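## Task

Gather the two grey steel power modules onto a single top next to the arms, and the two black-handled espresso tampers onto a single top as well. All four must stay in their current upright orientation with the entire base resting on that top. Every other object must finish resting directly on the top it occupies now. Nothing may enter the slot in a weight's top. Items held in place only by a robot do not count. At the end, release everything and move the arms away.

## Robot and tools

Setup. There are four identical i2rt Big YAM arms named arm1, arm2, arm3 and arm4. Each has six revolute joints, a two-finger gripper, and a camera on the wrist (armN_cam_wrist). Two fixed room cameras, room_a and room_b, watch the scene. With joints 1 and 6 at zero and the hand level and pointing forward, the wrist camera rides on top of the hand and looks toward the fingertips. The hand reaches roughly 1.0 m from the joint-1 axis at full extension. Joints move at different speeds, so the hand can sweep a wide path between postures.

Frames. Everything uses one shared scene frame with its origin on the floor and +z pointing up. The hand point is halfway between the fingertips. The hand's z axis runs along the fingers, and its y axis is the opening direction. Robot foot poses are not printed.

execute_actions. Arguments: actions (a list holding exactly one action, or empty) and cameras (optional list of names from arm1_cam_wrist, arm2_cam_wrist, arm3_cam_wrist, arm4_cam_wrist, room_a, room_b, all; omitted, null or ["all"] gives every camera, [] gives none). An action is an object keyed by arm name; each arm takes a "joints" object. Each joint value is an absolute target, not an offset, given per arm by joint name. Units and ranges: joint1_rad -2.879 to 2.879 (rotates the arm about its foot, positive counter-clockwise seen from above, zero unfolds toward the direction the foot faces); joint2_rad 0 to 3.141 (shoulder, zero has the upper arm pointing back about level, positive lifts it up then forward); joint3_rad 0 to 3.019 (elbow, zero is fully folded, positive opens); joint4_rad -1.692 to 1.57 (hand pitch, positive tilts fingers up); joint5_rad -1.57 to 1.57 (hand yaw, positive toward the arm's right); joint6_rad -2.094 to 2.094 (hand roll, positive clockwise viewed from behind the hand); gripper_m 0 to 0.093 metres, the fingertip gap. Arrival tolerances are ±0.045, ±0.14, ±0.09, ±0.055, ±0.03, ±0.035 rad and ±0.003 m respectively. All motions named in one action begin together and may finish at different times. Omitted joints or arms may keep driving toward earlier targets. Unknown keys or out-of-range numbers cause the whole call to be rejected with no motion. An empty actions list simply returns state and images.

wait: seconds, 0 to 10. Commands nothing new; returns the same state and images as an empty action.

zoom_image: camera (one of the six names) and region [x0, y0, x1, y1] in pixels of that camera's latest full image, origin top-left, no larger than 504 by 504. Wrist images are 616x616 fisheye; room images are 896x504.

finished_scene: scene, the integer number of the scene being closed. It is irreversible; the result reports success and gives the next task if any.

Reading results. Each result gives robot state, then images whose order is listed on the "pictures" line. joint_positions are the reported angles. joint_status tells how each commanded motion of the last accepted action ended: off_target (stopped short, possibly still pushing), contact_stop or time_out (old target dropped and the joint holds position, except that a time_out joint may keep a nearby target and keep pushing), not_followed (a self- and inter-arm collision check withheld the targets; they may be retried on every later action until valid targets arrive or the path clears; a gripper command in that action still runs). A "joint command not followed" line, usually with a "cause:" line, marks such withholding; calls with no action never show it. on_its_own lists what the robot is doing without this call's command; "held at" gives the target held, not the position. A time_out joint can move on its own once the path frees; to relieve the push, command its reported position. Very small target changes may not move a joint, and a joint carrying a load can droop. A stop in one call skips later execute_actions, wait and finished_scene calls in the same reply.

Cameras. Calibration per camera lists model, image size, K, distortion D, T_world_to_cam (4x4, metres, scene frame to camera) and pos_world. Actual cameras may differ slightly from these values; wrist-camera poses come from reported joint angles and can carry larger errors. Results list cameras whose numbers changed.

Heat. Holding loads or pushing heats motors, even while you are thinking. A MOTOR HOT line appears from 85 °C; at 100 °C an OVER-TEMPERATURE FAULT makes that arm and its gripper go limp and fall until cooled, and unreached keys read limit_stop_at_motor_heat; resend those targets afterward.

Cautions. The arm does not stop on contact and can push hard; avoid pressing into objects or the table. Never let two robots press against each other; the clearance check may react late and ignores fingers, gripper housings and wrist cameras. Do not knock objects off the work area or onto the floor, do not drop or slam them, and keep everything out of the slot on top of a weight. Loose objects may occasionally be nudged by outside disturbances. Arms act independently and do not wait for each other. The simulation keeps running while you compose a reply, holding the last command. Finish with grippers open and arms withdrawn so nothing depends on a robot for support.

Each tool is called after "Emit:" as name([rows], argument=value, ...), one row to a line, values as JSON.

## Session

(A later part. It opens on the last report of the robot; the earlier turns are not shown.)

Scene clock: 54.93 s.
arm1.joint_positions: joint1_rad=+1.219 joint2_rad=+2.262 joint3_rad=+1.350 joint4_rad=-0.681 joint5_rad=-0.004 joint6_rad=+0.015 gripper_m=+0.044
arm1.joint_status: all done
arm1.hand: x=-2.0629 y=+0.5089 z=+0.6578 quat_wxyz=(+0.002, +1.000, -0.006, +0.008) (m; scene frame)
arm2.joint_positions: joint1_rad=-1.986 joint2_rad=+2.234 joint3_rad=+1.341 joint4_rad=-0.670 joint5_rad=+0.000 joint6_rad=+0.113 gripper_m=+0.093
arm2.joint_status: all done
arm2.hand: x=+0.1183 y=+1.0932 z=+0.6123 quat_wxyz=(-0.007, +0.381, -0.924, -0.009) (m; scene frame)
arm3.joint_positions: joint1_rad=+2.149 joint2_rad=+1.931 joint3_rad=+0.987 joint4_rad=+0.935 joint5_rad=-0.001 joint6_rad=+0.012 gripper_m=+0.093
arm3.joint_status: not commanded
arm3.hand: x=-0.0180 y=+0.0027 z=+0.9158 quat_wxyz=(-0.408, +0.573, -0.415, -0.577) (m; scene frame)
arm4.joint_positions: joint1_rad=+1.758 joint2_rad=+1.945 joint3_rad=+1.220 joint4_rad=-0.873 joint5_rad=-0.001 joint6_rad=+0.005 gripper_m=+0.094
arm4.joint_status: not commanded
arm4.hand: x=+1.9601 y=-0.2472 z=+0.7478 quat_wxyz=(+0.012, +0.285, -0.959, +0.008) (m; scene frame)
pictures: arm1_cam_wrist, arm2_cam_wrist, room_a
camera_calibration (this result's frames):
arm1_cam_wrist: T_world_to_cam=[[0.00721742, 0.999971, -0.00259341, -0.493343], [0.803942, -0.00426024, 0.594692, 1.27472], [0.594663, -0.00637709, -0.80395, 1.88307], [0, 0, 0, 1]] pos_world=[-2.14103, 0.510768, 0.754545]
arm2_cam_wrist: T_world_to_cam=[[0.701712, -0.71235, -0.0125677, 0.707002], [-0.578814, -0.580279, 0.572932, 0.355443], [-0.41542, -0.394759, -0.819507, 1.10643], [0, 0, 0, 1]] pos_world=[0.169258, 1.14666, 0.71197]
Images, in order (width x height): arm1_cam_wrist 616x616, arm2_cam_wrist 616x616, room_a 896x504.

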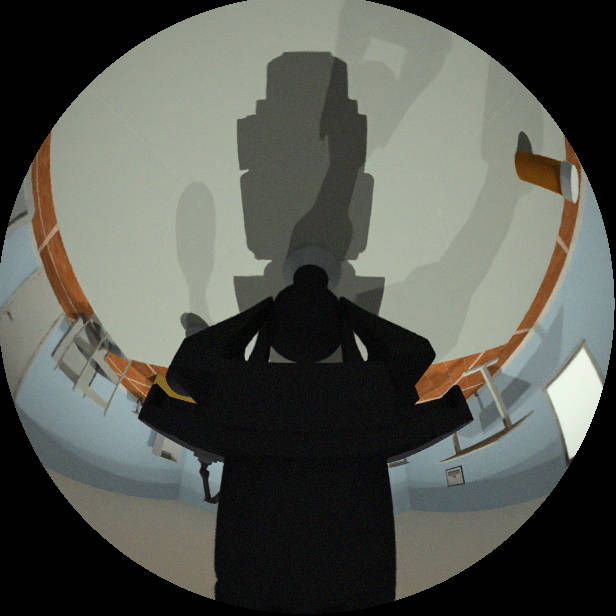

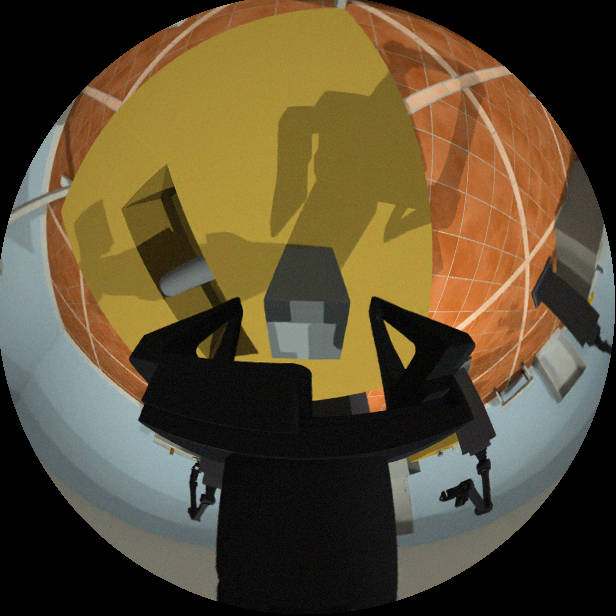

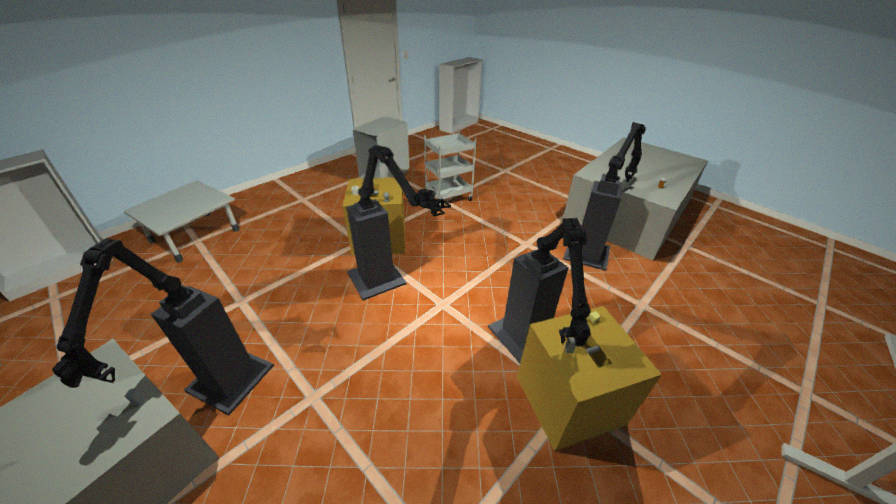

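Emit:
execute_actions([
  {"arm1":{"joints":{"gripper_m":0.09}},"arm2":{"joints":{"gripper_m":0}}},
], cameras=[])

Emit:
execute_actions([
  {"arm1":{"joints":{"joint2_rad":1.9,"joint4_rad":-1.0}},"arm2":{"joints":{"joint2_rad":2.0,"joint3_rad":1.45,"joint4_rad":-1.0}}},
], cameras=[])

Emit:
execute_actions([
  {"arm2":{"joints":{"joint1_rad":2.13,"joint2_rad":1.89,"joint3_rad":1.88,"joint4_rad":-1.52,"joint6_rad":1.57}}},
], cameras=["arm1_cam_wrist","arm3_cam_wrist"])

Scene clock: 56.77 s.
arm1.joint_positions: joint1_rad=+1.219 joint2_rad=+2.257 joint3_rad=+1.350 joint4_rad=-0.681 joint5_rad=-0.004 joint6_rad=+0.015 gripper_m=+0.090
arm1.joint_status: all done
arm1.hand: x=-2.0641 y=+0.5089 z=+0.6600 quat_wxyz=(+0.002, +1.000, -0.006, +0.006) (m; scene frame)
arm2.joint_positions: joint1_rad=-1.986 joint2_rad=+2.234 joint3_rad=+1.341 joint4_rad=-0.670 joint5_rad=+0.000 joint6_rad=+0.113 gripper_m=+0.040
arm2.joint_status: gripper_m off_target (ended at +0.040, target +0.000)
arm2.hand: x=+0.1183 y=+1.0932 z=+0.6123 quat_wxyz=(-0.007, +0.381, -0.924, -0.009) (m; scene frame)
arm3.joint_positions: joint1_rad=+2.149 joint2_rad=+1.931 joint3_rad=+0.987 joint4_rad=+0.935 joint5_rad=-0.001 joint6_rad=+0.012 gripper_m=+0.093
arm3.joint_status: not commanded
arm3.hand: x=-0.0180 y=+0.0027 z=+0.9158 quat_wxyz=(-0.408, +0.573, -0.415, -0.577) (m; scene frame)
arm4.joint_positions: joint1_rad=+1.758 joint2_rad=+1.945 joint3_rad=+1.220 joint4_rad=-0.873 joint5_rad=-0.001 joint6_rad=+0.005 gripper_m=+0.094
arm4.joint_status: not commanded
arm4.hand: x=+1.9601 y=-0.2472 z=+0.7478 quat_wxyz=(+0.012, +0.285, -0.959, +0.008) (m; scene frame)
pictures: none
No camera images: the call's "cameras" was empty. Leave "cameras" out to get every camera's image.

Scene clock: 58.13 s.
arm1.joint_positions: joint1_rad=+1.219 joint2_rad=+1.878 joint3_rad=+1.360 joint4_rad=-0.987 joint5_rad=-0.004 joint6_rad=+0.015 gripper_m=+0.090
arm1.joint_status: all done
arm1.hand: x=-2.0670 y=+0.5092 z=+0.8631 quat_wxyz=(+0.003, +0.999, -0.006, -0.036) (m; scene frame)
arm2.joint_positions: joint1_rad=-1.986 joint2_rad=+1.986 joint3_rad=+1.430 joint4_rad=-0.993 joint5_rad=+0.000 joint6_rad=+0.113 gripper_m=+0.040
arm2.joint_status: all done
arm2.hand: x=+0.1287 y=+1.1039 z=+0.7712 quat_wxyz=(-0.013, +0.381, -0.924, -0.012) (m; scene frame)
arm3.joint_positions: joint1_rad=+2.149 joint2_rad=+1.931 joint3_rad=+0.987 joint4_rad=+0.935 joint5_rad=-0.001 joint6_rad=+0.012 gripper_m=+0.093
arm3.joint_status: not commanded
arm3.hand: x=-0.0180 y=+0.0027 z=+0.9158 quat_wxyz=(-0.408, +0.573, -0.415, -0.577) (m; scene frame)
arm4.joint_positions: joint1_rad=+1.758 joint2_rad=+1.945 joint3_rad=+1.220 joint4_rad=-0.873 joint5_rad=-0.001 joint6_rad=+0.005 gripper_m=+0.094
arm4.joint_status: not commanded
arm4.hand: x=+1.9601 y=-0.2472 z=+0.7478 quat_wxyz=(+0.012, +0.285, -0.959, +0.008) (m; scene frame)
pictures: none
No camera images: the call's "cameras" was empty. Leave "cameras" out to get every camera's image.

Scene clock: 61.33 s.
arm1.joint_positions: joint1_rad=+1.219 joint2_rad=+1.878 joint3_rad=+1.360 joint4_rad=-0.987 joint5_rad=-0.004 joint6_rad=+0.015 gripper_m=+0.090
arm1.joint_status: not commanded
arm1.hand: x=-2.0670 y=+0.5092 z=+0.8631 quat_wxyz=(+0.003, +0.999, -0.006, -0.036) (m; scene frame)
arm2.joint_positions: joint1_rad=+2.140 joint2_rad=+1.907 joint3_rad=+1.861 joint4_rad=-1.511 joint5_rad=-0.002 joint6_rad=+1.561 gripper_m=+0.040
arm2.joint_status: all done
arm2.hand: x=-0.0448 y=+0.0914 z=+0.9559 quat_wxyz=(-0.001, +0.987, +0.159, +0.004) (m; scene frame)
arm3.joint_positions: joint1_rad=+2.149 joint2_rad=+1.931 joint3_rad=+0.987 joint4_rad=+0.935 joint5_rad=-0.001 joint6_rad=+0.012 gripper_m=+0.093
arm3.joint_status: not commanded
arm3.hand: x=-0.0180 y=+0.0027 z=+0.9158 quat_wxyz=(-0.408, +0.573, -0.415, -0.577) (m; scene frame)
arm4.joint_positions: joint1_rad=+1.758 joint2_rad=+1.945 joint3_rad=+1.220 joint4_rad=-0.873 joint5_rad=-0.001 joint6_rad=+0.005 gripper_m=+0.094
arm4.joint_status: not commanded
arm4.hand: x=+1.9601 y=-0.2472 z=+0.7478 quat_wxyz=(+0.012, +0.285, -0.959, +0.008) (m; scene frame)
pictures: arm1_cam_wrist, arm3_cam_wrist
camera_calibration (this result's frames):
arm1_cam_wrist: T_world_to_cam=[[0.00708772, 0.999969, -0.00350973, -0.49257], [0.853358, -0.00421884, 0.521308, 1.32144], [0.521277, -0.00668994, -0.853361, 1.94165], [0, 0, 0, 1]] pos_world=[-2.13631, 0.511119, 0.966322]
arm3_cam_wrist: T_world_to_cam=[[0.95275, 0.3032, -0.0183406, 0.0316146], [0.160905, -0.554983, -0.816152, 0.755987], [-0.257636, 0.774637, -0.577547, 0.641636], [0, 0, 0, 1]] pos_world=[0.0135456, -0.0870608, 0.988154]
Images, in order (width x height): arm1_cam_wrist 616x616, arm3_cam_wrist 616x616.

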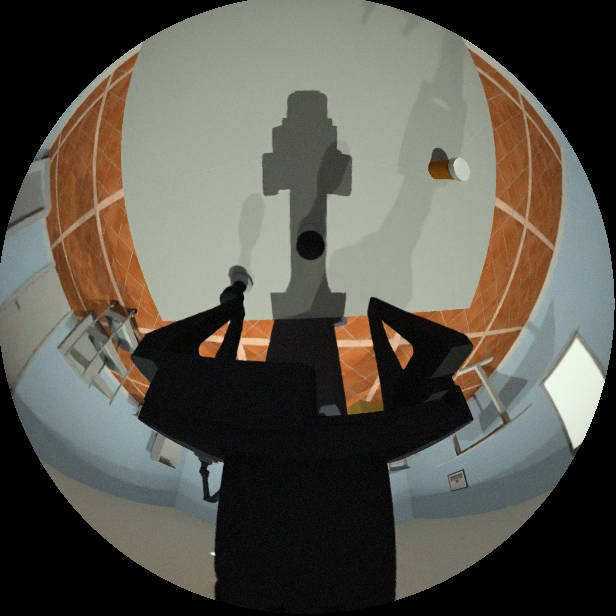

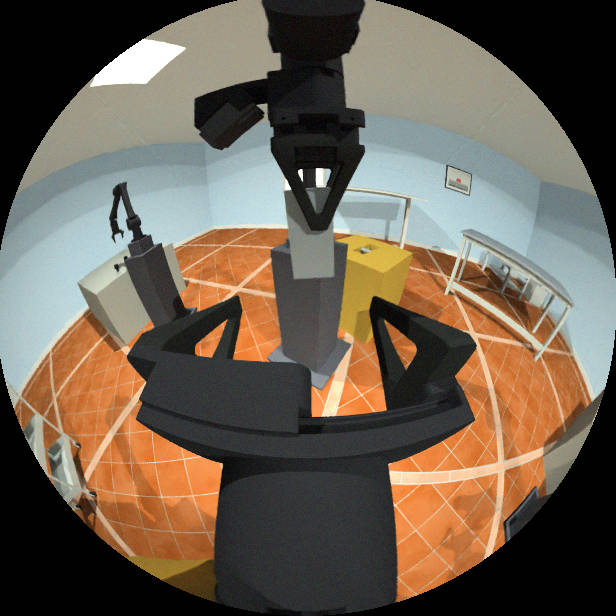

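Emit:
execute_actions([
  {"arm3":{"joints":{"joint2_rad":2.10,"joint3_rad":1.365,"joint4_rad":0.76}},"arm4":{"joints":{"joint1_rad":-1.847,"joint2_rad":1.766,"joint3_rad":1.9,"joint4_rad":-1.68,"joint6_rad":1.57,"gripper_m":0.065}}},
], cameras=["arm2_cam_wrist","arm3_cam_wrist"])

Scene clock: 64.90 s.
arm1.joint_positions: joint1_rad=+1.219 joint2_rad=+1.878 joint3_rad=+1.360 joint4_rad=-0.987 joint5_rad=-0.004 joint6_rad=+0.015 gripper_m=+0.090
arm1.joint_status: not commanded
arm1.hand: x=-2.0670 y=+0.5092 z=+0.8631 quat_wxyz=(+0.003, +0.999, -0.006, -0.036) (m; scene frame)
arm2.joint_positions: joint1_rad=+2.140 joint2_rad=+1.907 joint3_rad=+1.861 joint4_rad=-1.511 joint5_rad=-0.002 joint6_rad=+1.561 gripper_m=+0.040
arm2.joint_status: not commanded
arm2.hand: x=-0.0448 y=+0.0914 z=+0.9559 quat_wxyz=(-0.001, +0.987, +0.159, +0.004) (m; scene frame)
arm3.joint_positions: joint1_rad=+2.149 joint2_rad=+2.111 joint3_rad=+1.330 joint4_rad=+0.775 joint5_rad=-0.001 joint6_rad=+0.012 gripper_m=+0.093
arm3.joint_status: all done
arm3.hand: x=-0.0511 y=+0.1002 z=+0.9165 quat_wxyz=(-0.409, +0.573, -0.415, -0.577) (m; scene frame)
arm4.joint_positions: joint1_rad=-1.851 joint2_rad=+1.767 joint3_rad=+1.847 joint4_rad=-1.671 joint5_rad=+0.001 joint6_rad=+1.562 gripper_m=+0.065
arm4.joint_status: all done
arm4.hand: x=+1.0041 y=-0.5822 z=+1.0595 quat_wxyz=(+0.007, -0.749, +0.662, -0.011) (m; scene frame)
pictures: arm2_cam_wrist, arm3_cam_wrist
camera_calibration (this result's frames):
arm2_cam_wrist: T_world_to_cam=[[-0.309681, 0.95084, -0.00113661, -0.0962171], [0.764338, 0.24965, 0.594527, -0.553429], [0.565584, 0.183245, -0.804075, 0.90118], [0, 0, 0, 1]] pos_world=[-0.116482, 0.0645137, 1.05354]
arm3_cam_wrist: T_world_to_cam=[[0.95274, 0.30323, -0.0183694, 0.0335963], [0.160506, -0.553803, -0.817031, 0.816643], [-0.257921, 0.77547, -0.5763, 0.556724], [0, 0, 0, 1]] pos_world=[-0.0194943, 0.0103489, 0.988681]
Images, in order (width x height): arm2_cam_wrist 616x616, arm3_cam_wrist 616x616.

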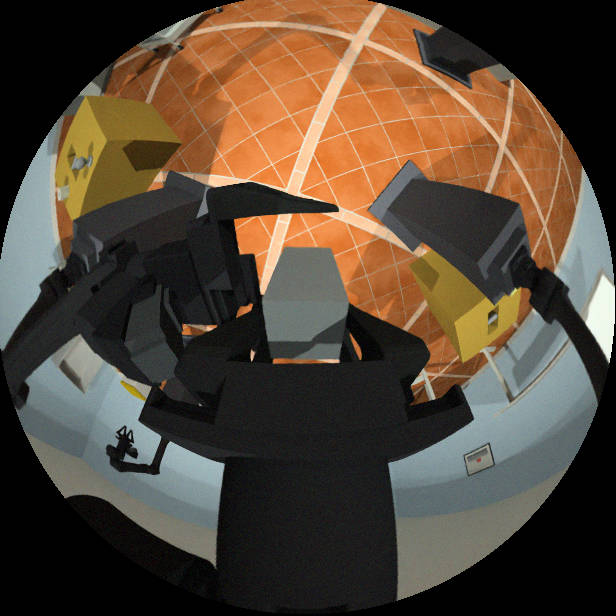

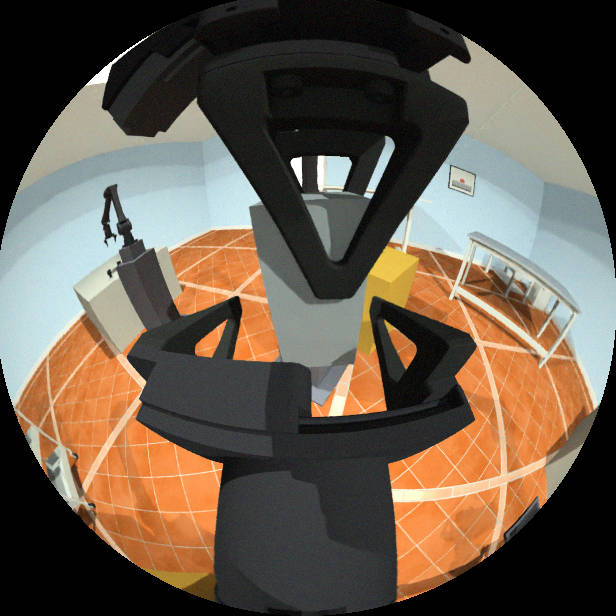

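Emit:
execute_actions([
  {"arm3":{"joints":{"gripper_m":0}}},
], cameras=[])

Emit:
execute_actions([
  {"arm2":{"joints":{"gripper_m":0.058}}},
], cameras=[])

Emit:
execute_actions([
  {"arm2":{"joints":{"joint2_rad":1.7}}},
], cameras=[])

Emit:
execute_actions([
  {"arm3":{"joints":{"joint1_rad":0.335}}},
], cameras=["arm4_cam_wrist","arm3_cam_wrist"])

Scene clock: 66.37 s.
arm1.joint_positions: joint1_rad=+1.219 joint2_rad=+1.878 joint3_rad=+1.360 joint4_rad=-0.987 joint5_rad=-0.004 joint6_rad=+0.015 gripper_m=+0.090
arm1.joint_status: not commanded
arm1.hand: x=-2.0670 y=+0.5092 z=+0.8631 quat_wxyz=(+0.003, +0.999, -0.006, -0.036) (m; scene frame)
arm2.joint_positions: joint1_rad=+2.138 joint2_rad=+1.907 joint3_rad=+1.861 joint4_rad=-1.511 joint5_rad=+0.006 joint6_rad=+1.558 gripper_m=+0.040
arm2.joint_status: not commanded
arm2.hand: x=-0.0475 y=+0.0906 z=+0.9558 quat_wxyz=(+0.000, +0.987, +0.159, +0.000) (m; scene frame)
arm3.joint_positions: joint1_rad=+2.146 joint2_rad=+2.111 joint3_rad=+1.330 joint4_rad=+0.774 joint5_rad=+0.004 joint6_rad=+0.000 gripper_m=+0.040
arm3.joint_status: gripper_m off_target (ended at +0.040, target +0.000)
arm3.hand: x=-0.0483 y=+0.1011 z=+0.9163 quat_wxyz=(-0.414, +0.574, -0.413, -0.573) (m; scene frame)
arm4.joint_positions: joint1_rad=-1.851 joint2_rad=+1.767 joint3_rad=+1.847 joint4_rad=-1.671 joint5_rad=+0.001 joint6_rad=+1.562 gripper_m=+0.065
arm4.joint_status: not commanded
arm4.hand: x=+1.0041 y=-0.5822 z=+1.0595 quat_wxyz=(+0.007, -0.749, +0.662, -0.011) (m; scene frame)
pictures: none
No camera images: the call's "cameras" was empty. Leave "cameras" out to get every camera's image.

Scene clock: 67.00 s.
arm1.joint_positions: joint1_rad=+1.219 joint2_rad=+1.878 joint3_rad=+1.360 joint4_rad=-0.987 joint5_rad=-0.004 joint6_rad=+0.015 gripper_m=+0.090
arm1.joint_status: not commanded
arm1.hand: x=-2.0670 y=+0.5092 z=+0.8631 quat_wxyz=(+0.003, +0.999, -0.006, -0.036) (m; scene frame)
arm2.joint_positions: joint1_rad=+2.138 joint2_rad=+1.907 joint3_rad=+1.861 joint4_rad=-1.512 joint5_rad=+0.004 joint6_rad=+1.561 gripper_m=+0.058
arm2.joint_status: all done
arm2.hand: x=-0.0472 y=+0.0908 z=+0.9558 quat_wxyz=(+0.000, +0.987, +0.158, +0.000) (m; scene frame)
arm3.joint_positions: joint1_rad=+2.146 joint2_rad=+2.111 joint3_rad=+1.330 joint4_rad=+0.770 joint5_rad=+0.003 joint6_rad=+0.000 gripper_m=+0.040
arm3.joint_status: not commanded
arm3.hand: x=-0.0484 y=+0.1011 z=+0.9153 quat_wxyz=(-0.413, +0.575, -0.414, -0.572) (m; scene frame)
arm4.joint_positions: joint1_rad=-1.851 joint2_rad=+1.767 joint3_rad=+1.847 joint4_rad=-1.671 joint5_rad=+0.001 joint6_rad=+1.562 gripper_m=+0.065
arm4.joint_status: not commanded
arm4.hand: x=+1.0041 y=-0.5822 z=+1.0595 quat_wxyz=(+0.007, -0.749, +0.662, -0.011) (m; scene frame)
pictures: none
No camera images: the call's "cameras" was empty. Leave "cameras" out to get every camera's image.

Scene clock: 68.20 s.
arm1.joint_positions: joint1_rad=+1.219 joint2_rad=+1.878 joint3_rad=+1.360 joint4_rad=-0.987 joint5_rad=-0.004 joint6_rad=+0.015 gripper_m=+0.090
arm1.joint_status: not commanded
arm1.hand: x=-2.0670 y=+0.5092 z=+0.8631 quat_wxyz=(+0.003, +0.999, -0.006, -0.036) (m; scene frame)
arm2.joint_positions: joint1_rad=+2.138 joint2_rad=+1.675 joint3_rad=+1.861 joint4_rad=-1.513 joint5_rad=+0.004 joint6_rad=+1.562 gripper_m=+0.058
arm2.joint_status: all done
arm2.hand: x=-0.0569 y=+0.1193 z=+1.0858 quat_wxyz=(+0.113, +0.981, +0.156, +0.018) (m; scene frame)
arm3.joint_positions: joint1_rad=+2.146 joint2_rad=+2.111 joint3_rad=+1.330 joint4_rad=+0.770 joint5_rad=+0.003 joint6_rad=+0.000 gripper_m=+0.040
arm3.joint_status: not commanded
arm3.hand: x=-0.0484 y=+0.1011 z=+0.9153 quat_wxyz=(-0.413, +0.575, -0.414, -0.572) (m; scene frame)
arm4.joint_positions: joint1_rad=-1.851 joint2_rad=+1.767 joint3_rad=+1.847 joint4_rad=-1.671 joint5_rad=+0.001 joint6_rad=+1.562 gripper_m=+0.065
arm4.joint_status: not commanded
arm4.hand: x=+1.0041 y=-0.5822 z=+1.0595 quat_wxyz=(+0.007, -0.749, +0.662, -0.011) (m; scene frame)
pictures: none
No camera images: the call's "cameras" was empty. Leave "cameras" out to get every camera's image.

Scene clock: 70.43 s.
arm1.joint_positions: joint1_rad=+1.219 joint2_rad=+1.878 joint3_rad=+1.360 joint4_rad=-0.987 joint5_rad=-0.004 joint6_rad=+0.015 gripper_m=+0.090
arm1.joint_status: not commanded
arm1.hand: x=-2.0670 y=+0.5092 z=+0.8631 quat_wxyz=(+0.003, +0.999, -0.006, -0.036) (m; scene frame)
arm2.joint_positions: joint1_rad=+2.138 joint2_rad=+1.675 joint3_rad=+1.861 joint4_rad=-1.513 joint5_rad=+0.004 joint6_rad=+1.562 gripper_m=+0.058
arm2.joint_status: not commanded
arm2.hand: x=-0.0569 y=+0.1193 z=+1.0858 quat_wxyz=(+0.113, +0.981, +0.156, +0.018) (m; scene frame)
arm3.joint_positions: joint1_rad=+0.332 joint2_rad=+2.111 joint3_rad=+1.330 joint4_rad=+0.770 joint5_rad=+0.003 joint6_rad=+0.000 gripper_m=+0.040
arm3.joint_status: all done
arm3.hand: x=+0.9925 y=-0.5864 z=+0.9104 quat_wxyz=(-0.702, +0.026, -0.711, -0.030) (m; scene frame)
arm4.joint_positions: joint1_rad=-1.851 joint2_rad=+1.767 joint3_rad=+1.847 joint4_rad=-1.671 joint5_rad=+0.001 joint6_rad=+1.562 gripper_m=+0.065
arm4.joint_status: not commanded
arm4.hand: x=+1.0041 y=-0.5822 z=+1.0595 quat_wxyz=(+0.007, -0.749, +0.662, -0.011) (m; scene frame)
pictures: arm3_cam_wrist, arm4_cam_wrist
camera_calibration (this result's frames):
arm3_cam_wrist: T_world_to_cam=[[0.0587911, -0.998167, -0.0143774, -0.632103], [-0.585088, -0.0227847, -0.81065, 1.30952], [0.808836, 0.0560711, -0.585355, -0.117626], [0, 0, 0, 1]] pos_world=[0.898486, -0.594512, 0.983621]
arm4_cam_wrist: T_world_to_cam=[[0.993227, 0.114244, 0.0211908, -0.952057], [0.0812863, -0.813506, 0.575848, -1.15505], [0.0830262, -0.570225, -0.817282, 0.575769], [0, 0, 0, 1]] pos_world=[0.991695, -0.502557, 1.15587]
Images, in order (width x height): arm3_cam_wrist 616x616, arm4_cam_wrist 616x616.

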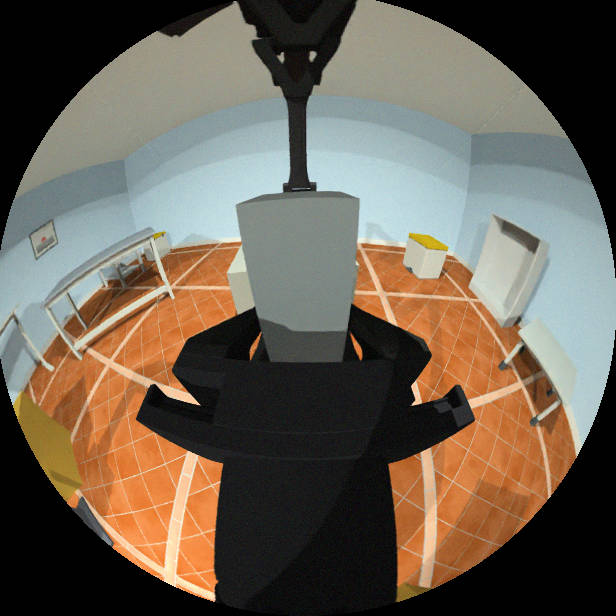

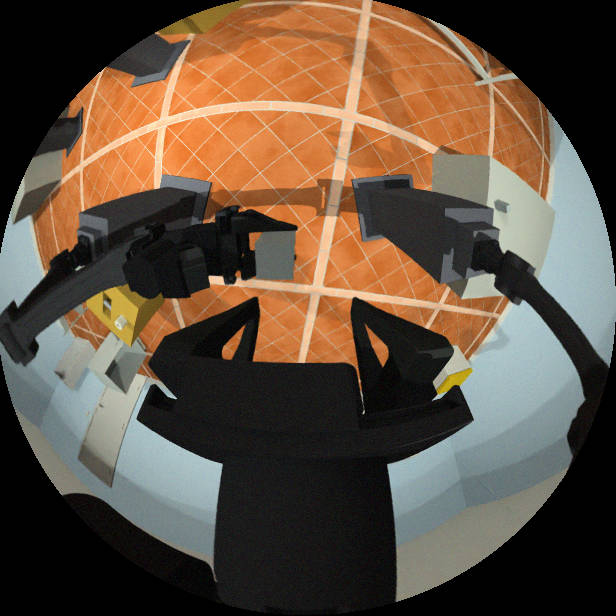

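Emit:
execute_actions([
  {"arm4":{"joints":{"joint2_rad":1.837,"joint3_rad":1.79,"joint4_rad":-1.51}}},
], cameras=["arm4_cam_wrist","arm3_cam_wrist"])

Scene clock: 72.00 s.
arm1.joint_positions: joint1_rad=+1.219 joint2_rad=+1.878 joint3_rad=+1.360 joint4_rad=-0.987 joint5_rad=-0.004 joint6_rad=+0.015 gripper_m=+0.090
arm1.joint_status: not commanded
arm1.hand: x=-2.0670 y=+0.5092 z=+0.8631 quat_wxyz=(+0.003, +0.999, -0.006, -0.036) (m; scene frame)
arm2.joint_positions: joint1_rad=+2.138 joint2_rad=+1.675 joint3_rad=+1.861 joint4_rad=-1.513 joint5_rad=+0.004 joint6_rad=+1.562 gripper_m=+0.058
arm2.joint_status: not commanded
arm2.hand: x=-0.0569 y=+0.1193 z=+1.0858 quat_wxyz=(+0.113, +0.981, +0.156, +0.018) (m; scene frame)
arm3.joint_positions: joint1_rad=+0.332 joint2_rad=+2.111 joint3_rad=+1.330 joint4_rad=+0.770 joint5_rad=+0.003 joint6_rad=+0.000 gripper_m=+0.040
arm3.joint_status: not commanded
arm3.hand: x=+0.9925 y=-0.5864 z=+0.9104 quat_wxyz=(-0.702, +0.026, -0.711, -0.030) (m; scene frame)
arm4.joint_positions: joint1_rad=-1.851 joint2_rad=+1.827 joint3_rad=+1.797 joint4_rad=-1.521 joint5_rad=+0.001 joint6_rad=+1.562 gripper_m=+0.065
arm4.joint_status: all done
arm4.hand: x=+0.9724 y=-0.5862 z=+1.0084 quat_wxyz=(-0.008, -0.749, +0.662, +0.003) (m; scene frame)
pictures: arm3_cam_wrist, arm4_cam_wrist
camera_calibration (this result's frames):
arm3_cam_wrist: T_world_to_cam=[[0.0587911, -0.998167, -0.0143774, -0.632103], [-0.585088, -0.0227847, -0.81065, 1.30952], [0.808836, 0.0560711, -0.585355, -0.117626], [0, 0, 0, 1]] pos_world=[0.898486, -0.594512, 0.983621]
arm4_cam_wrist: T_world_to_cam=[[0.993345, 0.113563, -0.0192391, -0.878759], [0.103859, -0.810899, 0.575896, -1.1468], [0.0497992, -0.574061, -0.817297, 0.564382], [0, 0, 0, 1]] pos_world=[0.96391, -0.506159, 1.1048]
Images, in order (width x height): arm3_cam_wrist 616x616, arm4_cam_wrist 616x616.

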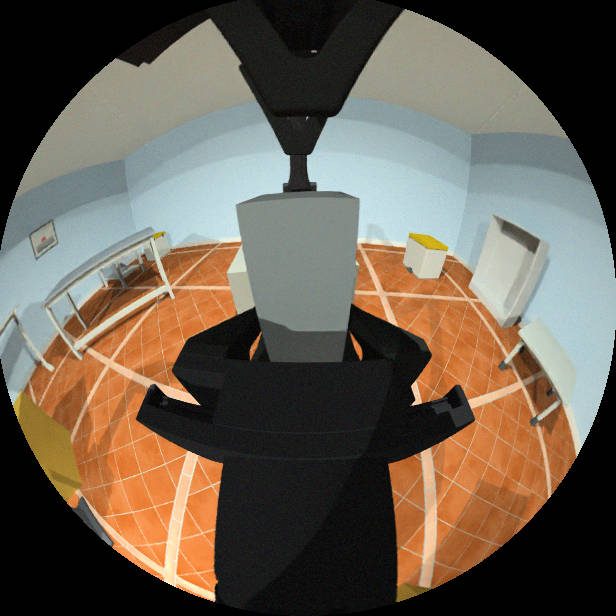

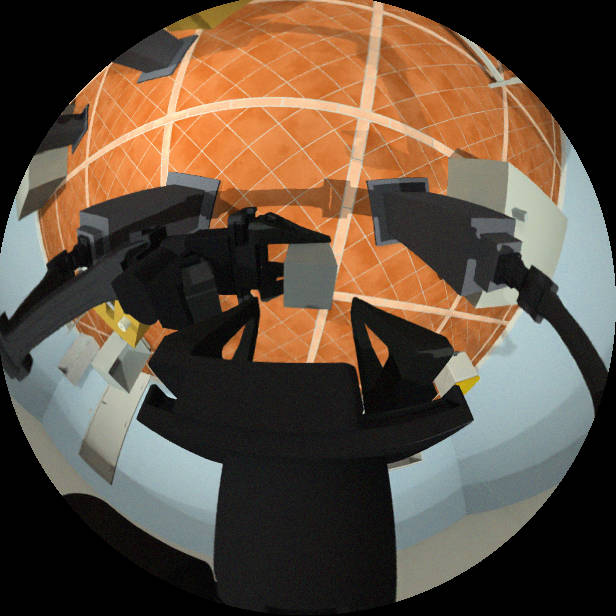

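Emit:
execute_actions([
  {"arm4":{"joints":{"joint3_rad":1.65,"joint4_rad":-1.365}}},
], cameras=["arm4_cam_wrist","arm3_cam_wrist"])

Scene clock: 73.33 s.
arm1.joint_positions: joint1_rad=+1.219 joint2_rad=+1.878 joint3_rad=+1.360 joint4_rad=-0.987 joint5_rad=-0.004 joint6_rad=+0.015 gripper_m=+0.090
arm1.joint_status: not commanded
arm1.hand: x=-2.0670 y=+0.5092 z=+0.8631 quat_wxyz=(+0.003, +0.999, -0.006, -0.036) (m; scene frame)
arm2.joint_positions: joint1_rad=+2.138 joint2_rad=+1.675 joint3_rad=+1.861 joint4_rad=-1.513 joint5_rad=+0.004 joint6_rad=+1.562 gripper_m=+0.058
arm2.joint_status: not commanded
arm2.hand: x=-0.0569 y=+0.1193 z=+1.0858 quat_wxyz=(+0.113, +0.981, +0.156, +0.018) (m; scene frame)
arm3.joint_positions: joint1_rad=+0.332 joint2_rad=+2.111 joint3_rad=+1.330 joint4_rad=+0.770 joint5_rad=+0.003 joint6_rad=+0.000 gripper_m=+0.040
arm3.joint_status: not commanded
arm3.hand: x=+0.9925 y=-0.5864 z=+0.9104 quat_wxyz=(-0.702, +0.026, -0.711, -0.030) (m; scene frame)
arm4.joint_positions: joint1_rad=-1.851 joint2_rad=+1.827 joint3_rad=+1.654 joint4_rad=-1.376 joint5_rad=+0.001 joint6_rad=+1.562 gripper_m=+0.065
arm4.joint_status: all done
arm4.hand: x=+0.9775 y=-0.5860 z=+0.9543 quat_wxyz=(-0.009, -0.749, +0.662, +0.004) (m; scene frame)
pictures: arm3_cam_wrist, arm4_cam_wrist
camera_calibration (this result's frames):
arm3_cam_wrist: T_world_to_cam=[[0.0587911, -0.998167, -0.0143774, -0.632103], [-0.585088, -0.0227847, -0.81065, 1.30952], [0.808836, 0.0560711, -0.585355, -0.117626], [0, 0, 0, 1]] pos_world=[0.898486, -0.594512, 0.983621]
arm4_cam_wrist: T_world_to_cam=[[0.9933, 0.11354, -0.0215274, -0.882753], [0.105154, -0.81075, 0.575871, -1.11717], [0.0479309, -0.574276, -0.817257, 0.521643], [0, 0, 0, 1]] pos_world=[0.969311, -0.505952, 1.05066]
Images, in order (width x height): arm3_cam_wrist 616x616, arm4_cam_wrist 616x616.

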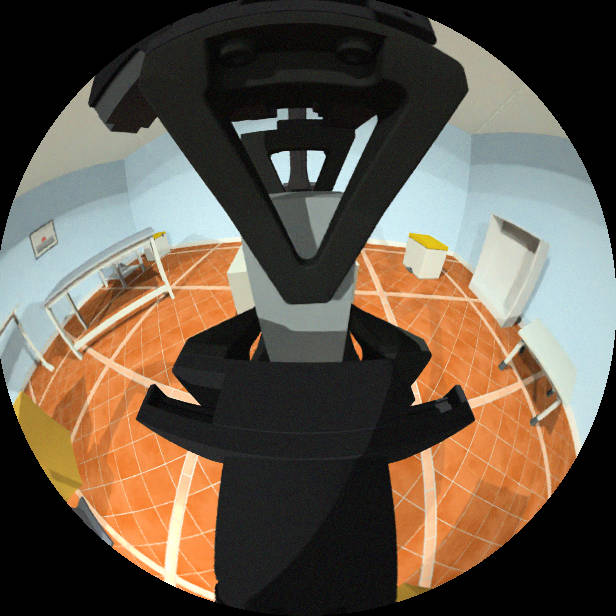

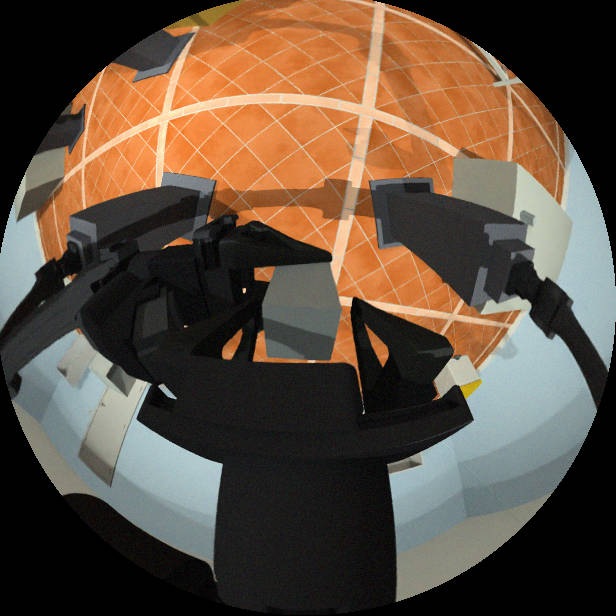

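Emit:
execute_actions([
  {"arm4":{"joints":{"gripper_m":0}}},
], cameras=[])

Emit:
execute_actions([
  {"arm3":{"joints":{"gripper_m":0.09}}},
], cameras=[])

Emit:
execute_actions([
  {"arm4":{"joints":{"joint2_rad":1.75,"joint3_rad":1.85,"joint4_rad":-1.62}}},
], cameras=[])

Emit:
execute_actions([
  {"arm4":{"joints":{"joint1_rad":1.4,"joint6_rad":0}}},
], cameras=[])

Emit:
execute_actions([
  {"arm4":{"joints":{"joint2_rad":2.34,"joint3_rad":1.48,"joint4_rad":-0.68}}},
], cameras=["arm4_cam_wrist","room_b"])

Emit:
zoom_image(camera="room_b", region=[580, 300, 720, 420])

Scene clock: 74.90 s.
arm1.joint_positions: joint1_rad=+1.219 joint2_rad=+1.878 joint3_rad=+1.360 joint4_rad=-0.987 joint5_rad=-0.004 joint6_rad=+0.015 gripper_m=+0.090
arm1.joint_status: not commanded
arm1.hand: x=-2.0670 y=+0.5092 z=+0.8631 quat_wxyz=(+0.003, +0.999, -0.006, -0.036) (m; scene frame)
arm2.joint_positions: joint1_rad=+2.138 joint2_rad=+1.675 joint3_rad=+1.861 joint4_rad=-1.513 joint5_rad=+0.004 joint6_rad=+1.562 gripper_m=+0.058
arm2.joint_status: not commanded
arm2.hand: x=-0.0569 y=+0.1193 z=+1.0858 quat_wxyz=(+0.113, +0.981, +0.156, +0.018) (m; scene frame)
arm3.joint_positions: joint1_rad=+0.332 joint2_rad=+2.111 joint3_rad=+1.330 joint4_rad=+0.766 joint5_rad=-0.002 joint6_rad=+0.000 gripper_m=+0.040
arm3.joint_status: not commanded
arm3.hand: x=+0.9925 y=-0.5856 z=+0.9095 quat_wxyz=(-0.701, +0.027, -0.712, -0.032) (m; scene frame)
arm4.joint_positions: joint1_rad=-1.851 joint2_rad=+1.827 joint3_rad=+1.654 joint4_rad=-1.369 joint5_rad=+0.002 joint6_rad=+1.571 gripper_m=+0.040
arm4.joint_status: gripper_m off_target (ended at +0.040, target +0.000)
arm4.hand: x=+0.9760 y=-0.5860 z=+0.9543 quat_wxyz=(-0.011, -0.746, +0.665, +0.006) (m; scene frame)
pictures: none
No camera images: the call's "cameras" was empty. Leave "cameras" out to get every camera's image.

Scene clock: 75.60 s.
arm1.joint_positions: joint1_rad=+1.219 joint2_rad=+1.878 joint3_rad=+1.360 joint4_rad=-0.987 joint5_rad=-0.004 joint6_rad=+0.015 gripper_m=+0.090
arm1.joint_status: not commanded
arm1.hand: x=-2.0670 y=+0.5092 z=+0.8631 quat_wxyz=(+0.003, +0.999, -0.006, -0.036) (m; scene frame)
arm2.joint_positions: joint1_rad=+2.138 joint2_rad=+1.675 joint3_rad=+1.861 joint4_rad=-1.513 joint5_rad=+0.004 joint6_rad=+1.562 gripper_m=+0.058
arm2.joint_status: not commanded
arm2.hand: x=-0.0569 y=+0.1193 z=+1.0858 quat_wxyz=(+0.113, +0.981, +0.156, +0.018) (m; scene frame)
arm3.joint_positions: joint1_rad=+0.332 joint2_rad=+2.111 joint3_rad=+1.330 joint4_rad=+0.766 joint5_rad=-0.001 joint6_rad=+0.000 gripper_m=+0.090
arm3.joint_status: all done
arm3.hand: x=+0.9925 y=-0.5856 z=+0.9095 quat_wxyz=(-0.701, +0.027, -0.712, -0.032) (m; scene frame)
arm4.joint_positions: joint1_rad=-1.851 joint2_rad=+1.827 joint3_rad=+1.654 joint4_rad=-1.369 joint5_rad=+0.002 joint6_rad=+1.571 gripper_m=+0.040
arm4.joint_status: not commanded
arm4.hand: x=+0.9760 y=-0.5860 z=+0.9543 quat_wxyz=(-0.011, -0.746, +0.665, +0.006) (m; scene frame)
pictures: none
No camera images: the call's "cameras" was empty. Leave "cameras" out to get every camera's image.

Scene clock: 77.00 s.
arm1.joint_positions: joint1_rad=+1.219 joint2_rad=+1.878 joint3_rad=+1.360 joint4_rad=-0.987 joint5_rad=-0.004 joint6_rad=+0.015 gripper_m=+0.090
arm1.joint_status: not commanded
arm1.hand: x=-2.0670 y=+0.5092 z=+0.8631 quat_wxyz=(+0.003, +0.999, -0.006, -0.036) (m; scene frame)
arm2.joint_positions: joint1_rad=+2.138 joint2_rad=+1.675 joint3_rad=+1.861 joint4_rad=-1.513 joint5_rad=+0.004 joint6_rad=+1.562 gripper_m=+0.058
arm2.joint_status: not commanded
arm2.hand: x=-0.0569 y=+0.1193 z=+1.0858 quat_wxyz=(+0.113, +0.981, +0.156, +0.018) (m; scene frame)
arm3.joint_positions: joint1_rad=+0.332 joint2_rad=+2.111 joint3_rad=+1.330 joint4_rad=+0.766 joint5_rad=-0.001 joint6_rad=+0.000 gripper_m=+0.090
arm3.joint_status: not commanded
arm3.hand: x=+0.9925 y=-0.5856 z=+0.9095 quat_wxyz=(-0.701, +0.027, -0.712, -0.032) (m; scene frame)
arm4.joint_positions: joint1_rad=-1.851 joint2_rad=+1.753 joint3_rad=+1.793 joint4_rad=-1.612 joint5_rad=+0.002 joint6_rad=+1.571 gripper_m=+0.040
arm4.joint_status: all done
arm4.hand: x=+1.0035 y=-0.5821 z=+1.0458 quat_wxyz=(+0.000, -0.747, +0.665, -0.004) (m; scene frame)
pictures: none
No camera images: the call's "cameras" was empty. Leave "cameras" out to get every camera's image.

Scene clock: 79.70 s.
arm1.joint_positions: joint1_rad=+1.219 joint2_rad=+1.878 joint3_rad=+1.360 joint4_rad=-0.987 joint5_rad=-0.004 joint6_rad=+0.015 gripper_m=+0.090
arm1.joint_status: not commanded
arm1.hand: x=-2.0670 y=+0.5092 z=+0.8631 quat_wxyz=(+0.003, +0.999, -0.006, -0.036) (m; scene frame)
arm2.joint_positions: joint1_rad=+2.138 joint2_rad=+1.675 joint3_rad=+1.861 joint4_rad=-1.513 joint5_rad=+0.004 joint6_rad=+1.562 gripper_m=+0.058
arm2.joint_status: not commanded
arm2.hand: x=-0.0569 y=+0.1193 z=+1.0858 quat_wxyz=(+0.113, +0.981, +0.156, +0.018) (m; scene frame)
arm3.joint_positions: joint1_rad=+0.332 joint2_rad=+2.111 joint3_rad=+1.330 joint4_rad=+0.766 joint5_rad=-0.001 joint6_rad=+0.000 gripper_m=+0.090
arm3.joint_status: not commanded
arm3.hand: x=+0.9925 y=-0.5856 z=+0.9095 quat_wxyz=(-0.701, +0.027, -0.712, -0.032) (m; scene frame)
arm4.joint_positions: joint1_rad=+1.406 joint2_rad=+1.753 joint3_rad=+1.793 joint4_rad=-1.612 joint5_rad=-0.002 joint6_rad=+0.006 gripper_m=+0.040
arm4.joint_status: all done
arm4.hand: x=+2.0632 y=-0.3984 z=+1.0499 quat_wxyz=(-0.001, +0.112, -0.994, +0.003) (m; scene frame)
pictures: none
No camera images: the call's "cameras" was empty. Leave "cameras" out to get every camera's image.

Scene clock: 81.27 s.
arm1.joint_positions: joint1_rad=+1.219 joint2_rad=+1.878 joint3_rad=+1.360 joint4_rad=-0.987 joint5_rad=-0.004 joint6_rad=+0.015 gripper_m=+0.090
arm1.joint_status: not commanded
arm1.hand: x=-2.0670 y=+0.5092 z=+0.8631 quat_wxyz=(+0.003, +0.999, -0.006, -0.036) (m; scene frame)
arm2.joint_positions: joint1_rad=+2.138 joint2_rad=+1.675 joint3_rad=+1.861 joint4_rad=-1.513 joint5_rad=+0.004 joint6_rad=+1.562 gripper_m=+0.058
arm2.joint_status: not commanded
arm2.hand: x=-0.0569 y=+0.1193 z=+1.0858 quat_wxyz=(+0.113, +0.981, +0.156, +0.018) (m; scene frame)
arm3.joint_positions: joint1_rad=+0.332 joint2_rad=+2.111 joint3_rad=+1.330 joint4_rad=+0.766 joint5_rad=-0.001 joint6_rad=+0.000 gripper_m=+0.090
arm3.joint_status: not commanded
arm3.hand: x=+0.9925 y=-0.5856 z=+0.9095 quat_wxyz=(-0.701, +0.027, -0.712, -0.032) (m; scene frame)
arm4.joint_positions: joint1_rad=+1.406 joint2_rad=+2.359 joint3_rad=+1.446 joint4_rad=-0.687 joint5_rad=-0.002 joint6_rad=+0.006 gripper_m=+0.040
arm4.joint_status: all done
arm4.hand: x=+2.0907 y=-0.3958 z=+0.5917 quat_wxyz=(+0.012, +0.111, -0.994, +0.005) (m; scene frame)
pictures: arm4_cam_wrist, room_b
camera_calibration (this result's frames):
arm4_cam_wrist: T_world_to_cam=[[0.212523, -0.97715, 0.00341959, -0.831928], [-0.788321, -0.169384, 0.591489, 1.24145], [-0.577395, -0.128401, -0.806306, 1.75855], [0, 0, 0, 1]] pos_world=[2.17084, -0.376839, 0.686467]
Images, in order (width x height): arm4_cam_wrist 616x616, room_b 896x504.

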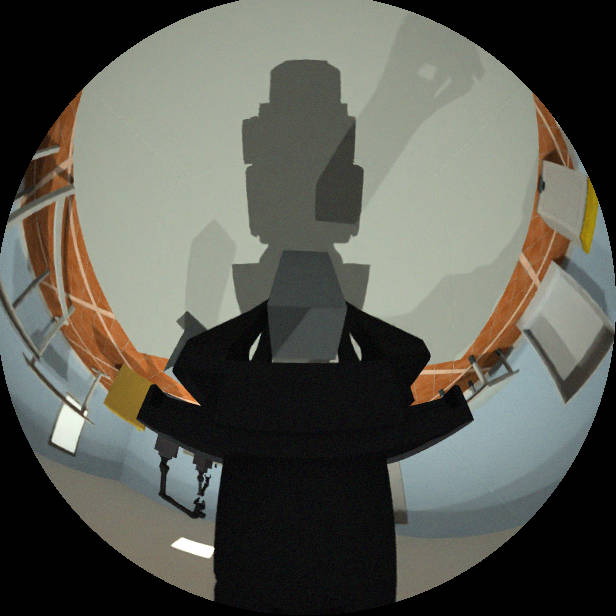

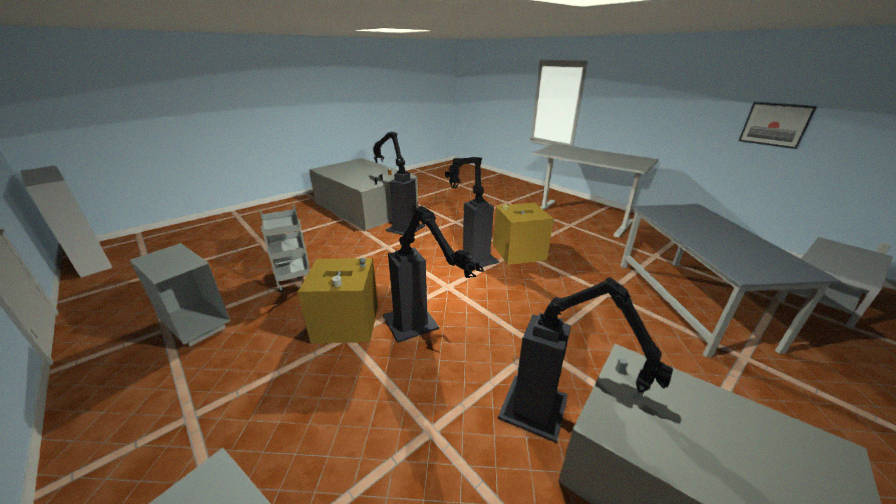

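Region (580, 300, 720, 420) of room_b's 896x504 image, scaled by 3.600, with more detail than that image has; it fills the top 432 rows of this view, and the rest is white.

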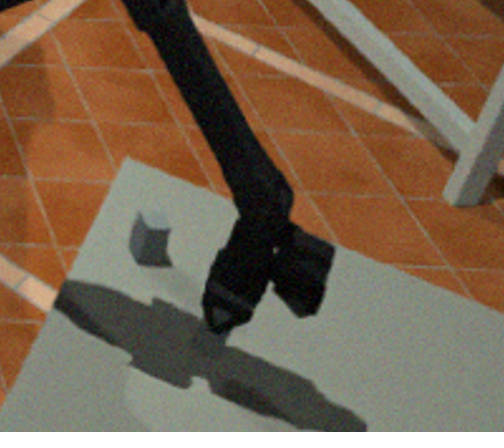

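Gap about 3–4 cm; lower 3.

Emit:
execute_actions([
  {"arm4":{"joints":{"joint2_rad":2.40,"joint4_rad":-0.58}}},
], cameras=["arm4_cam_wrist"])

Scene clock: 82.43 s.
arm1.joint_positions: joint1_rad=+1.219 joint2_rad=+1.878 joint3_rad=+1.360 joint4_rad=-0.987 joint5_rad=-0.004 joint6_rad=+0.015 gripper_m=+0.090
arm1.joint_status: not commanded
arm1.hand: x=-2.0670 y=+0.5092 z=+0.8631 quat_wxyz=(+0.003, +0.999, -0.006, -0.036) (m; scene frame)
arm2.joint_positions: joint1_rad=+2.138 joint2_rad=+1.675 joint3_rad=+1.861 joint4_rad=-1.513 joint5_rad=+0.004 joint6_rad=+1.562 gripper_m=+0.058
arm2.joint_status: not commanded
arm2.hand: x=-0.0569 y=+0.1193 z=+1.0858 quat_wxyz=(+0.113, +0.981, +0.156, +0.018) (m; scene frame)
arm3.joint_positions: joint1_rad=+0.332 joint2_rad=+2.111 joint3_rad=+1.330 joint4_rad=+0.766 joint5_rad=-0.001 joint6_rad=+0.000 gripper_m=+0.090
arm3.joint_status: not commanded
arm3.hand: x=+0.9925 y=-0.5856 z=+0.9095 quat_wxyz=(-0.701, +0.027, -0.712, -0.032) (m; scene frame)
arm4.joint_positions: joint1_rad=+1.406 joint2_rad=+2.383 joint3_rad=+1.446 joint4_rad=-0.592 joint5_rad=-0.002 joint6_rad=+0.006 gripper_m=+0.040
arm4.joint_status: all done
arm4.hand: x=+2.1059 y=-0.3923 z=+0.5788 quat_wxyz=(-0.023, +0.112, -0.993, +0.000) (m; scene frame)
pictures: arm4_cam_wrist
camera_calibration (this result's frames):
arm4_cam_wrist: T_world_to_cam=[[0.21289, -0.977073, 0.00229362, -0.831832], [-0.827468, -0.179044, 0.532203, 1.37454], [-0.519591, -0.115199, -0.846613, 1.66418], [0, 0, 0, 1]] pos_world=[2.17917, -0.374947, 0.679295]
Images, in order (width x height): arm4_cam_wrist 616x616.

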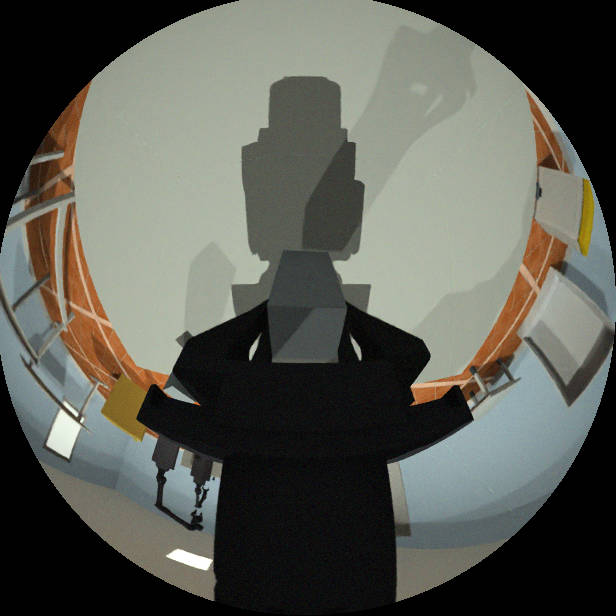

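Emit:
execute_actions([
  {"arm4":{"joints":{"joint2_rad":2.43}}},
], cameras=["arm4_cam_wrist"])

Scene clock: 83.67 s.
arm1.joint_positions: joint1_rad=+1.219 joint2_rad=+1.878 joint3_rad=+1.360 joint4_rad=-0.987 joint5_rad=-0.004 joint6_rad=+0.015 gripper_m=+0.090
arm1.joint_status: not commanded
arm1.hand: x=-2.0670 y=+0.5092 z=+0.8631 quat_wxyz=(+0.003, +0.999, -0.006, -0.036) (m; scene frame)
arm2.joint_positions: joint1_rad=+2.138 joint2_rad=+1.675 joint3_rad=+1.861 joint4_rad=-1.513 joint5_rad=+0.004 joint6_rad=+1.562 gripper_m=+0.058
arm2.joint_status: not commanded
arm2.hand: x=-0.0569 y=+0.1193 z=+1.0858 quat_wxyz=(+0.113, +0.981, +0.156, +0.018) (m; scene frame)
arm3.joint_positions: joint1_rad=+0.332 joint2_rad=+2.111 joint3_rad=+1.330 joint4_rad=+0.766 joint5_rad=-0.001 joint6_rad=+0.000 gripper_m=+0.090
arm3.joint_status: not commanded
arm3.hand: x=+0.9925 y=-0.5856 z=+0.9095 quat_wxyz=(-0.701, +0.027, -0.712, -0.032) (m; scene frame)
arm4.joint_positions: joint1_rad=+1.406 joint2_rad=+2.416 joint3_rad=+1.446 joint4_rad=-0.589 joint5_rad=-0.002 joint6_rad=+0.006 gripper_m=+0.040
arm4.joint_status: all done
arm4.hand: x=+2.0949 y=-0.3951 z=+0.5600 quat_wxyz=(-0.007, +0.112, -0.994, +0.002) (m; scene frame)
pictures: arm4_cam_wrist
camera_calibration (this result's frames):
arm4_cam_wrist: T_world_to_cam=[[0.212718, -0.97711, 0.00278739, -0.832047], [-0.810696, -0.174896, 0.558733, 1.32661], [-0.545456, -0.121112, -0.829343, 1.68444], [0, 0, 0, 1]] pos_world=[2.17126, -0.376976, 0.658079]
Images, in order (width x height): arm4_cam_wrist 616x616.

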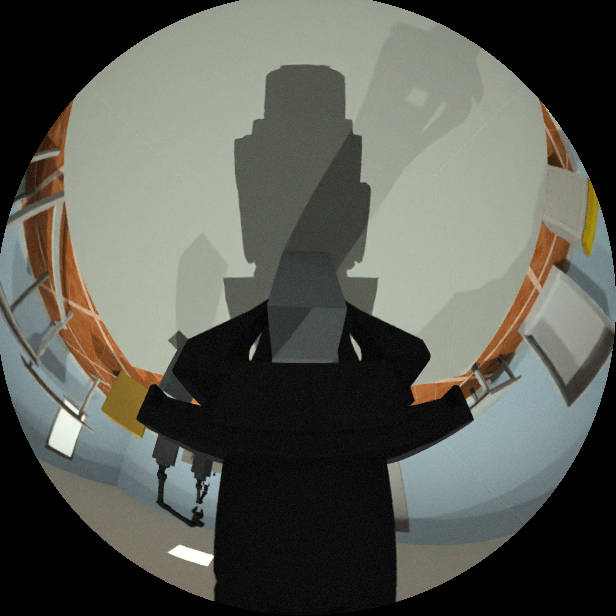

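Emit:
execute_actions([
  {"arm4":{"joints":{"gripper_m":0.09}}},
], cameras=[])

Emit:
execute_actions([
  {"arm4":{"joints":{"joint2_rad":2.1,"joint4_rad":-0.9}}},
], cameras=["arm4_cam_wrist","room_a"])

Emit:
finished_scene(scene=1)

Scene clock: 85.00 s.
arm1.joint_positions: joint1_rad=+1.219 joint2_rad=+1.878 joint3_rad=+1.360 joint4_rad=-0.987 joint5_rad=-0.004 joint6_rad=+0.015 gripper_m=+0.090
arm1.joint_status: not commanded
arm1.hand: x=-2.0670 y=+0.5092 z=+0.8631 quat_wxyz=(+0.003, +0.999, -0.006, -0.036) (m; scene frame)
arm2.joint_positions: joint1_rad=+2.138 joint2_rad=+1.675 joint3_rad=+1.861 joint4_rad=-1.513 joint5_rad=+0.004 joint6_rad=+1.562 gripper_m=+0.058
arm2.joint_status: not commanded
arm2.hand: x=-0.0569 y=+0.1193 z=+1.0858 quat_wxyz=(+0.113, +0.981, +0.156, +0.018) (m; scene frame)
arm3.joint_positions: joint1_rad=+0.332 joint2_rad=+2.111 joint3_rad=+1.330 joint4_rad=+0.766 joint5_rad=-0.001 joint6_rad=+0.000 gripper_m=+0.090
arm3.joint_status: not commanded
arm3.hand: x=+0.9925 y=-0.5856 z=+0.9095 quat_wxyz=(-0.701, +0.027, -0.712, -0.032) (m; scene frame)
arm4.joint_positions: joint1_rad=+1.406 joint2_rad=+2.416 joint3_rad=+1.446 joint4_rad=-0.589 joint5_rad=-0.002 joint6_rad=+0.006 gripper_m=+0.090
arm4.joint_status: all done
arm4.hand: x=+2.0949 y=-0.3951 z=+0.5600 quat_wxyz=(-0.007, +0.112, -0.994, +0.002) (m; scene frame)
pictures: none
No camera images: the call's "cameras" was empty. Leave "cameras" out to get every camera's image.

Scene clock: 86.30 s.
arm1.joint_positions: joint1_rad=+1.219 joint2_rad=+1.878 joint3_rad=+1.360 joint4_rad=-0.987 joint5_rad=-0.004 joint6_rad=+0.015 gripper_m=+0.090
arm1.joint_status: not commanded
arm1.hand: x=-2.0670 y=+0.5092 z=+0.8631 quat_wxyz=(+0.003, +0.999, -0.006, -0.036) (m; scene frame)
arm2.joint_positions: joint1_rad=+2.138 joint2_rad=+1.675 joint3_rad=+1.861 joint4_rad=-1.513 joint5_rad=+0.004 joint6_rad=+1.562 gripper_m=+0.058
arm2.joint_status: not commanded
arm2.hand: x=-0.0569 y=+0.1193 z=+1.0858 quat_wxyz=(+0.113, +0.981, +0.156, +0.018) (m; scene frame)
arm3.joint_positions: joint1_rad=+0.332 joint2_rad=+2.111 joint3_rad=+1.330 joint4_rad=+0.766 joint5_rad=-0.001 joint6_rad=+0.000 gripper_m=+0.090
arm3.joint_status: not commanded
arm3.hand: x=+0.9925 y=-0.5856 z=+0.9095 quat_wxyz=(-0.701, +0.027, -0.712, -0.032) (m; scene frame)
arm4.joint_positions: joint1_rad=+1.406 joint2_rad=+2.073 joint3_rad=+1.464 joint4_rad=-0.891 joint5_rad=-0.002 joint6_rad=+0.006 gripper_m=+0.090
arm4.joint_status: all done
arm4.hand: x=+2.1189 y=-0.3879 z=+0.7563 quat_wxyz=(-0.037, +0.112, -0.993, -0.001) (m; scene frame)
pictures: arm4_cam_wrist, room_a
camera_calibration (this result's frames):
arm4_cam_wrist: T_world_to_cam=[[0.213028, -0.977044, 0.00223865, -0.830897], [-0.841773, -0.18237, 0.508094, 1.33892], [-0.496021, -0.110123, -0.861299, 1.7849], [0, 0, 0, 1]] pos_world=[2.18942, -0.371084, 0.858898]
Images, in order (width x height): arm4_cam_wrist 616x616, room_a 896x504.

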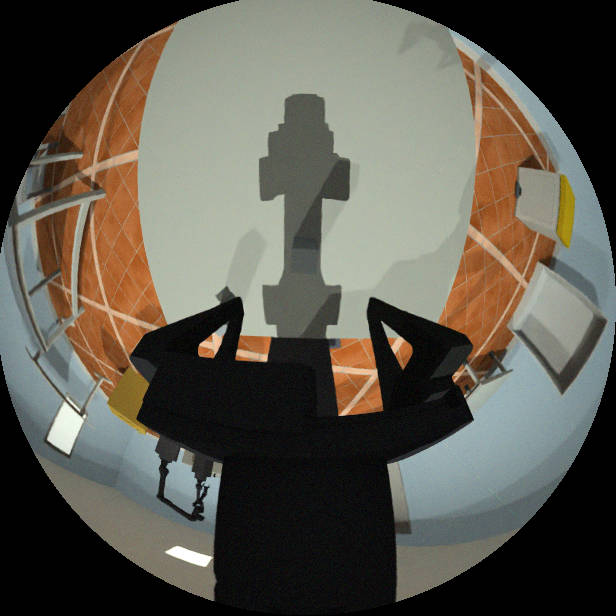

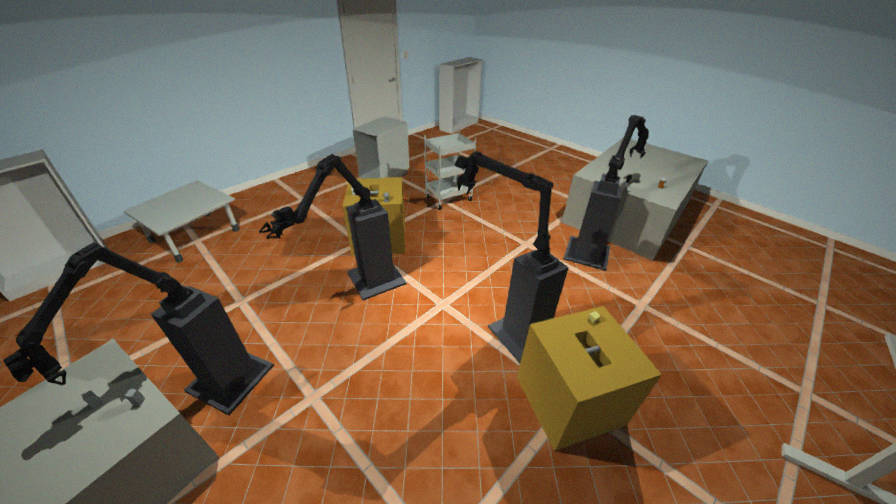

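The scene is finished: the task was done.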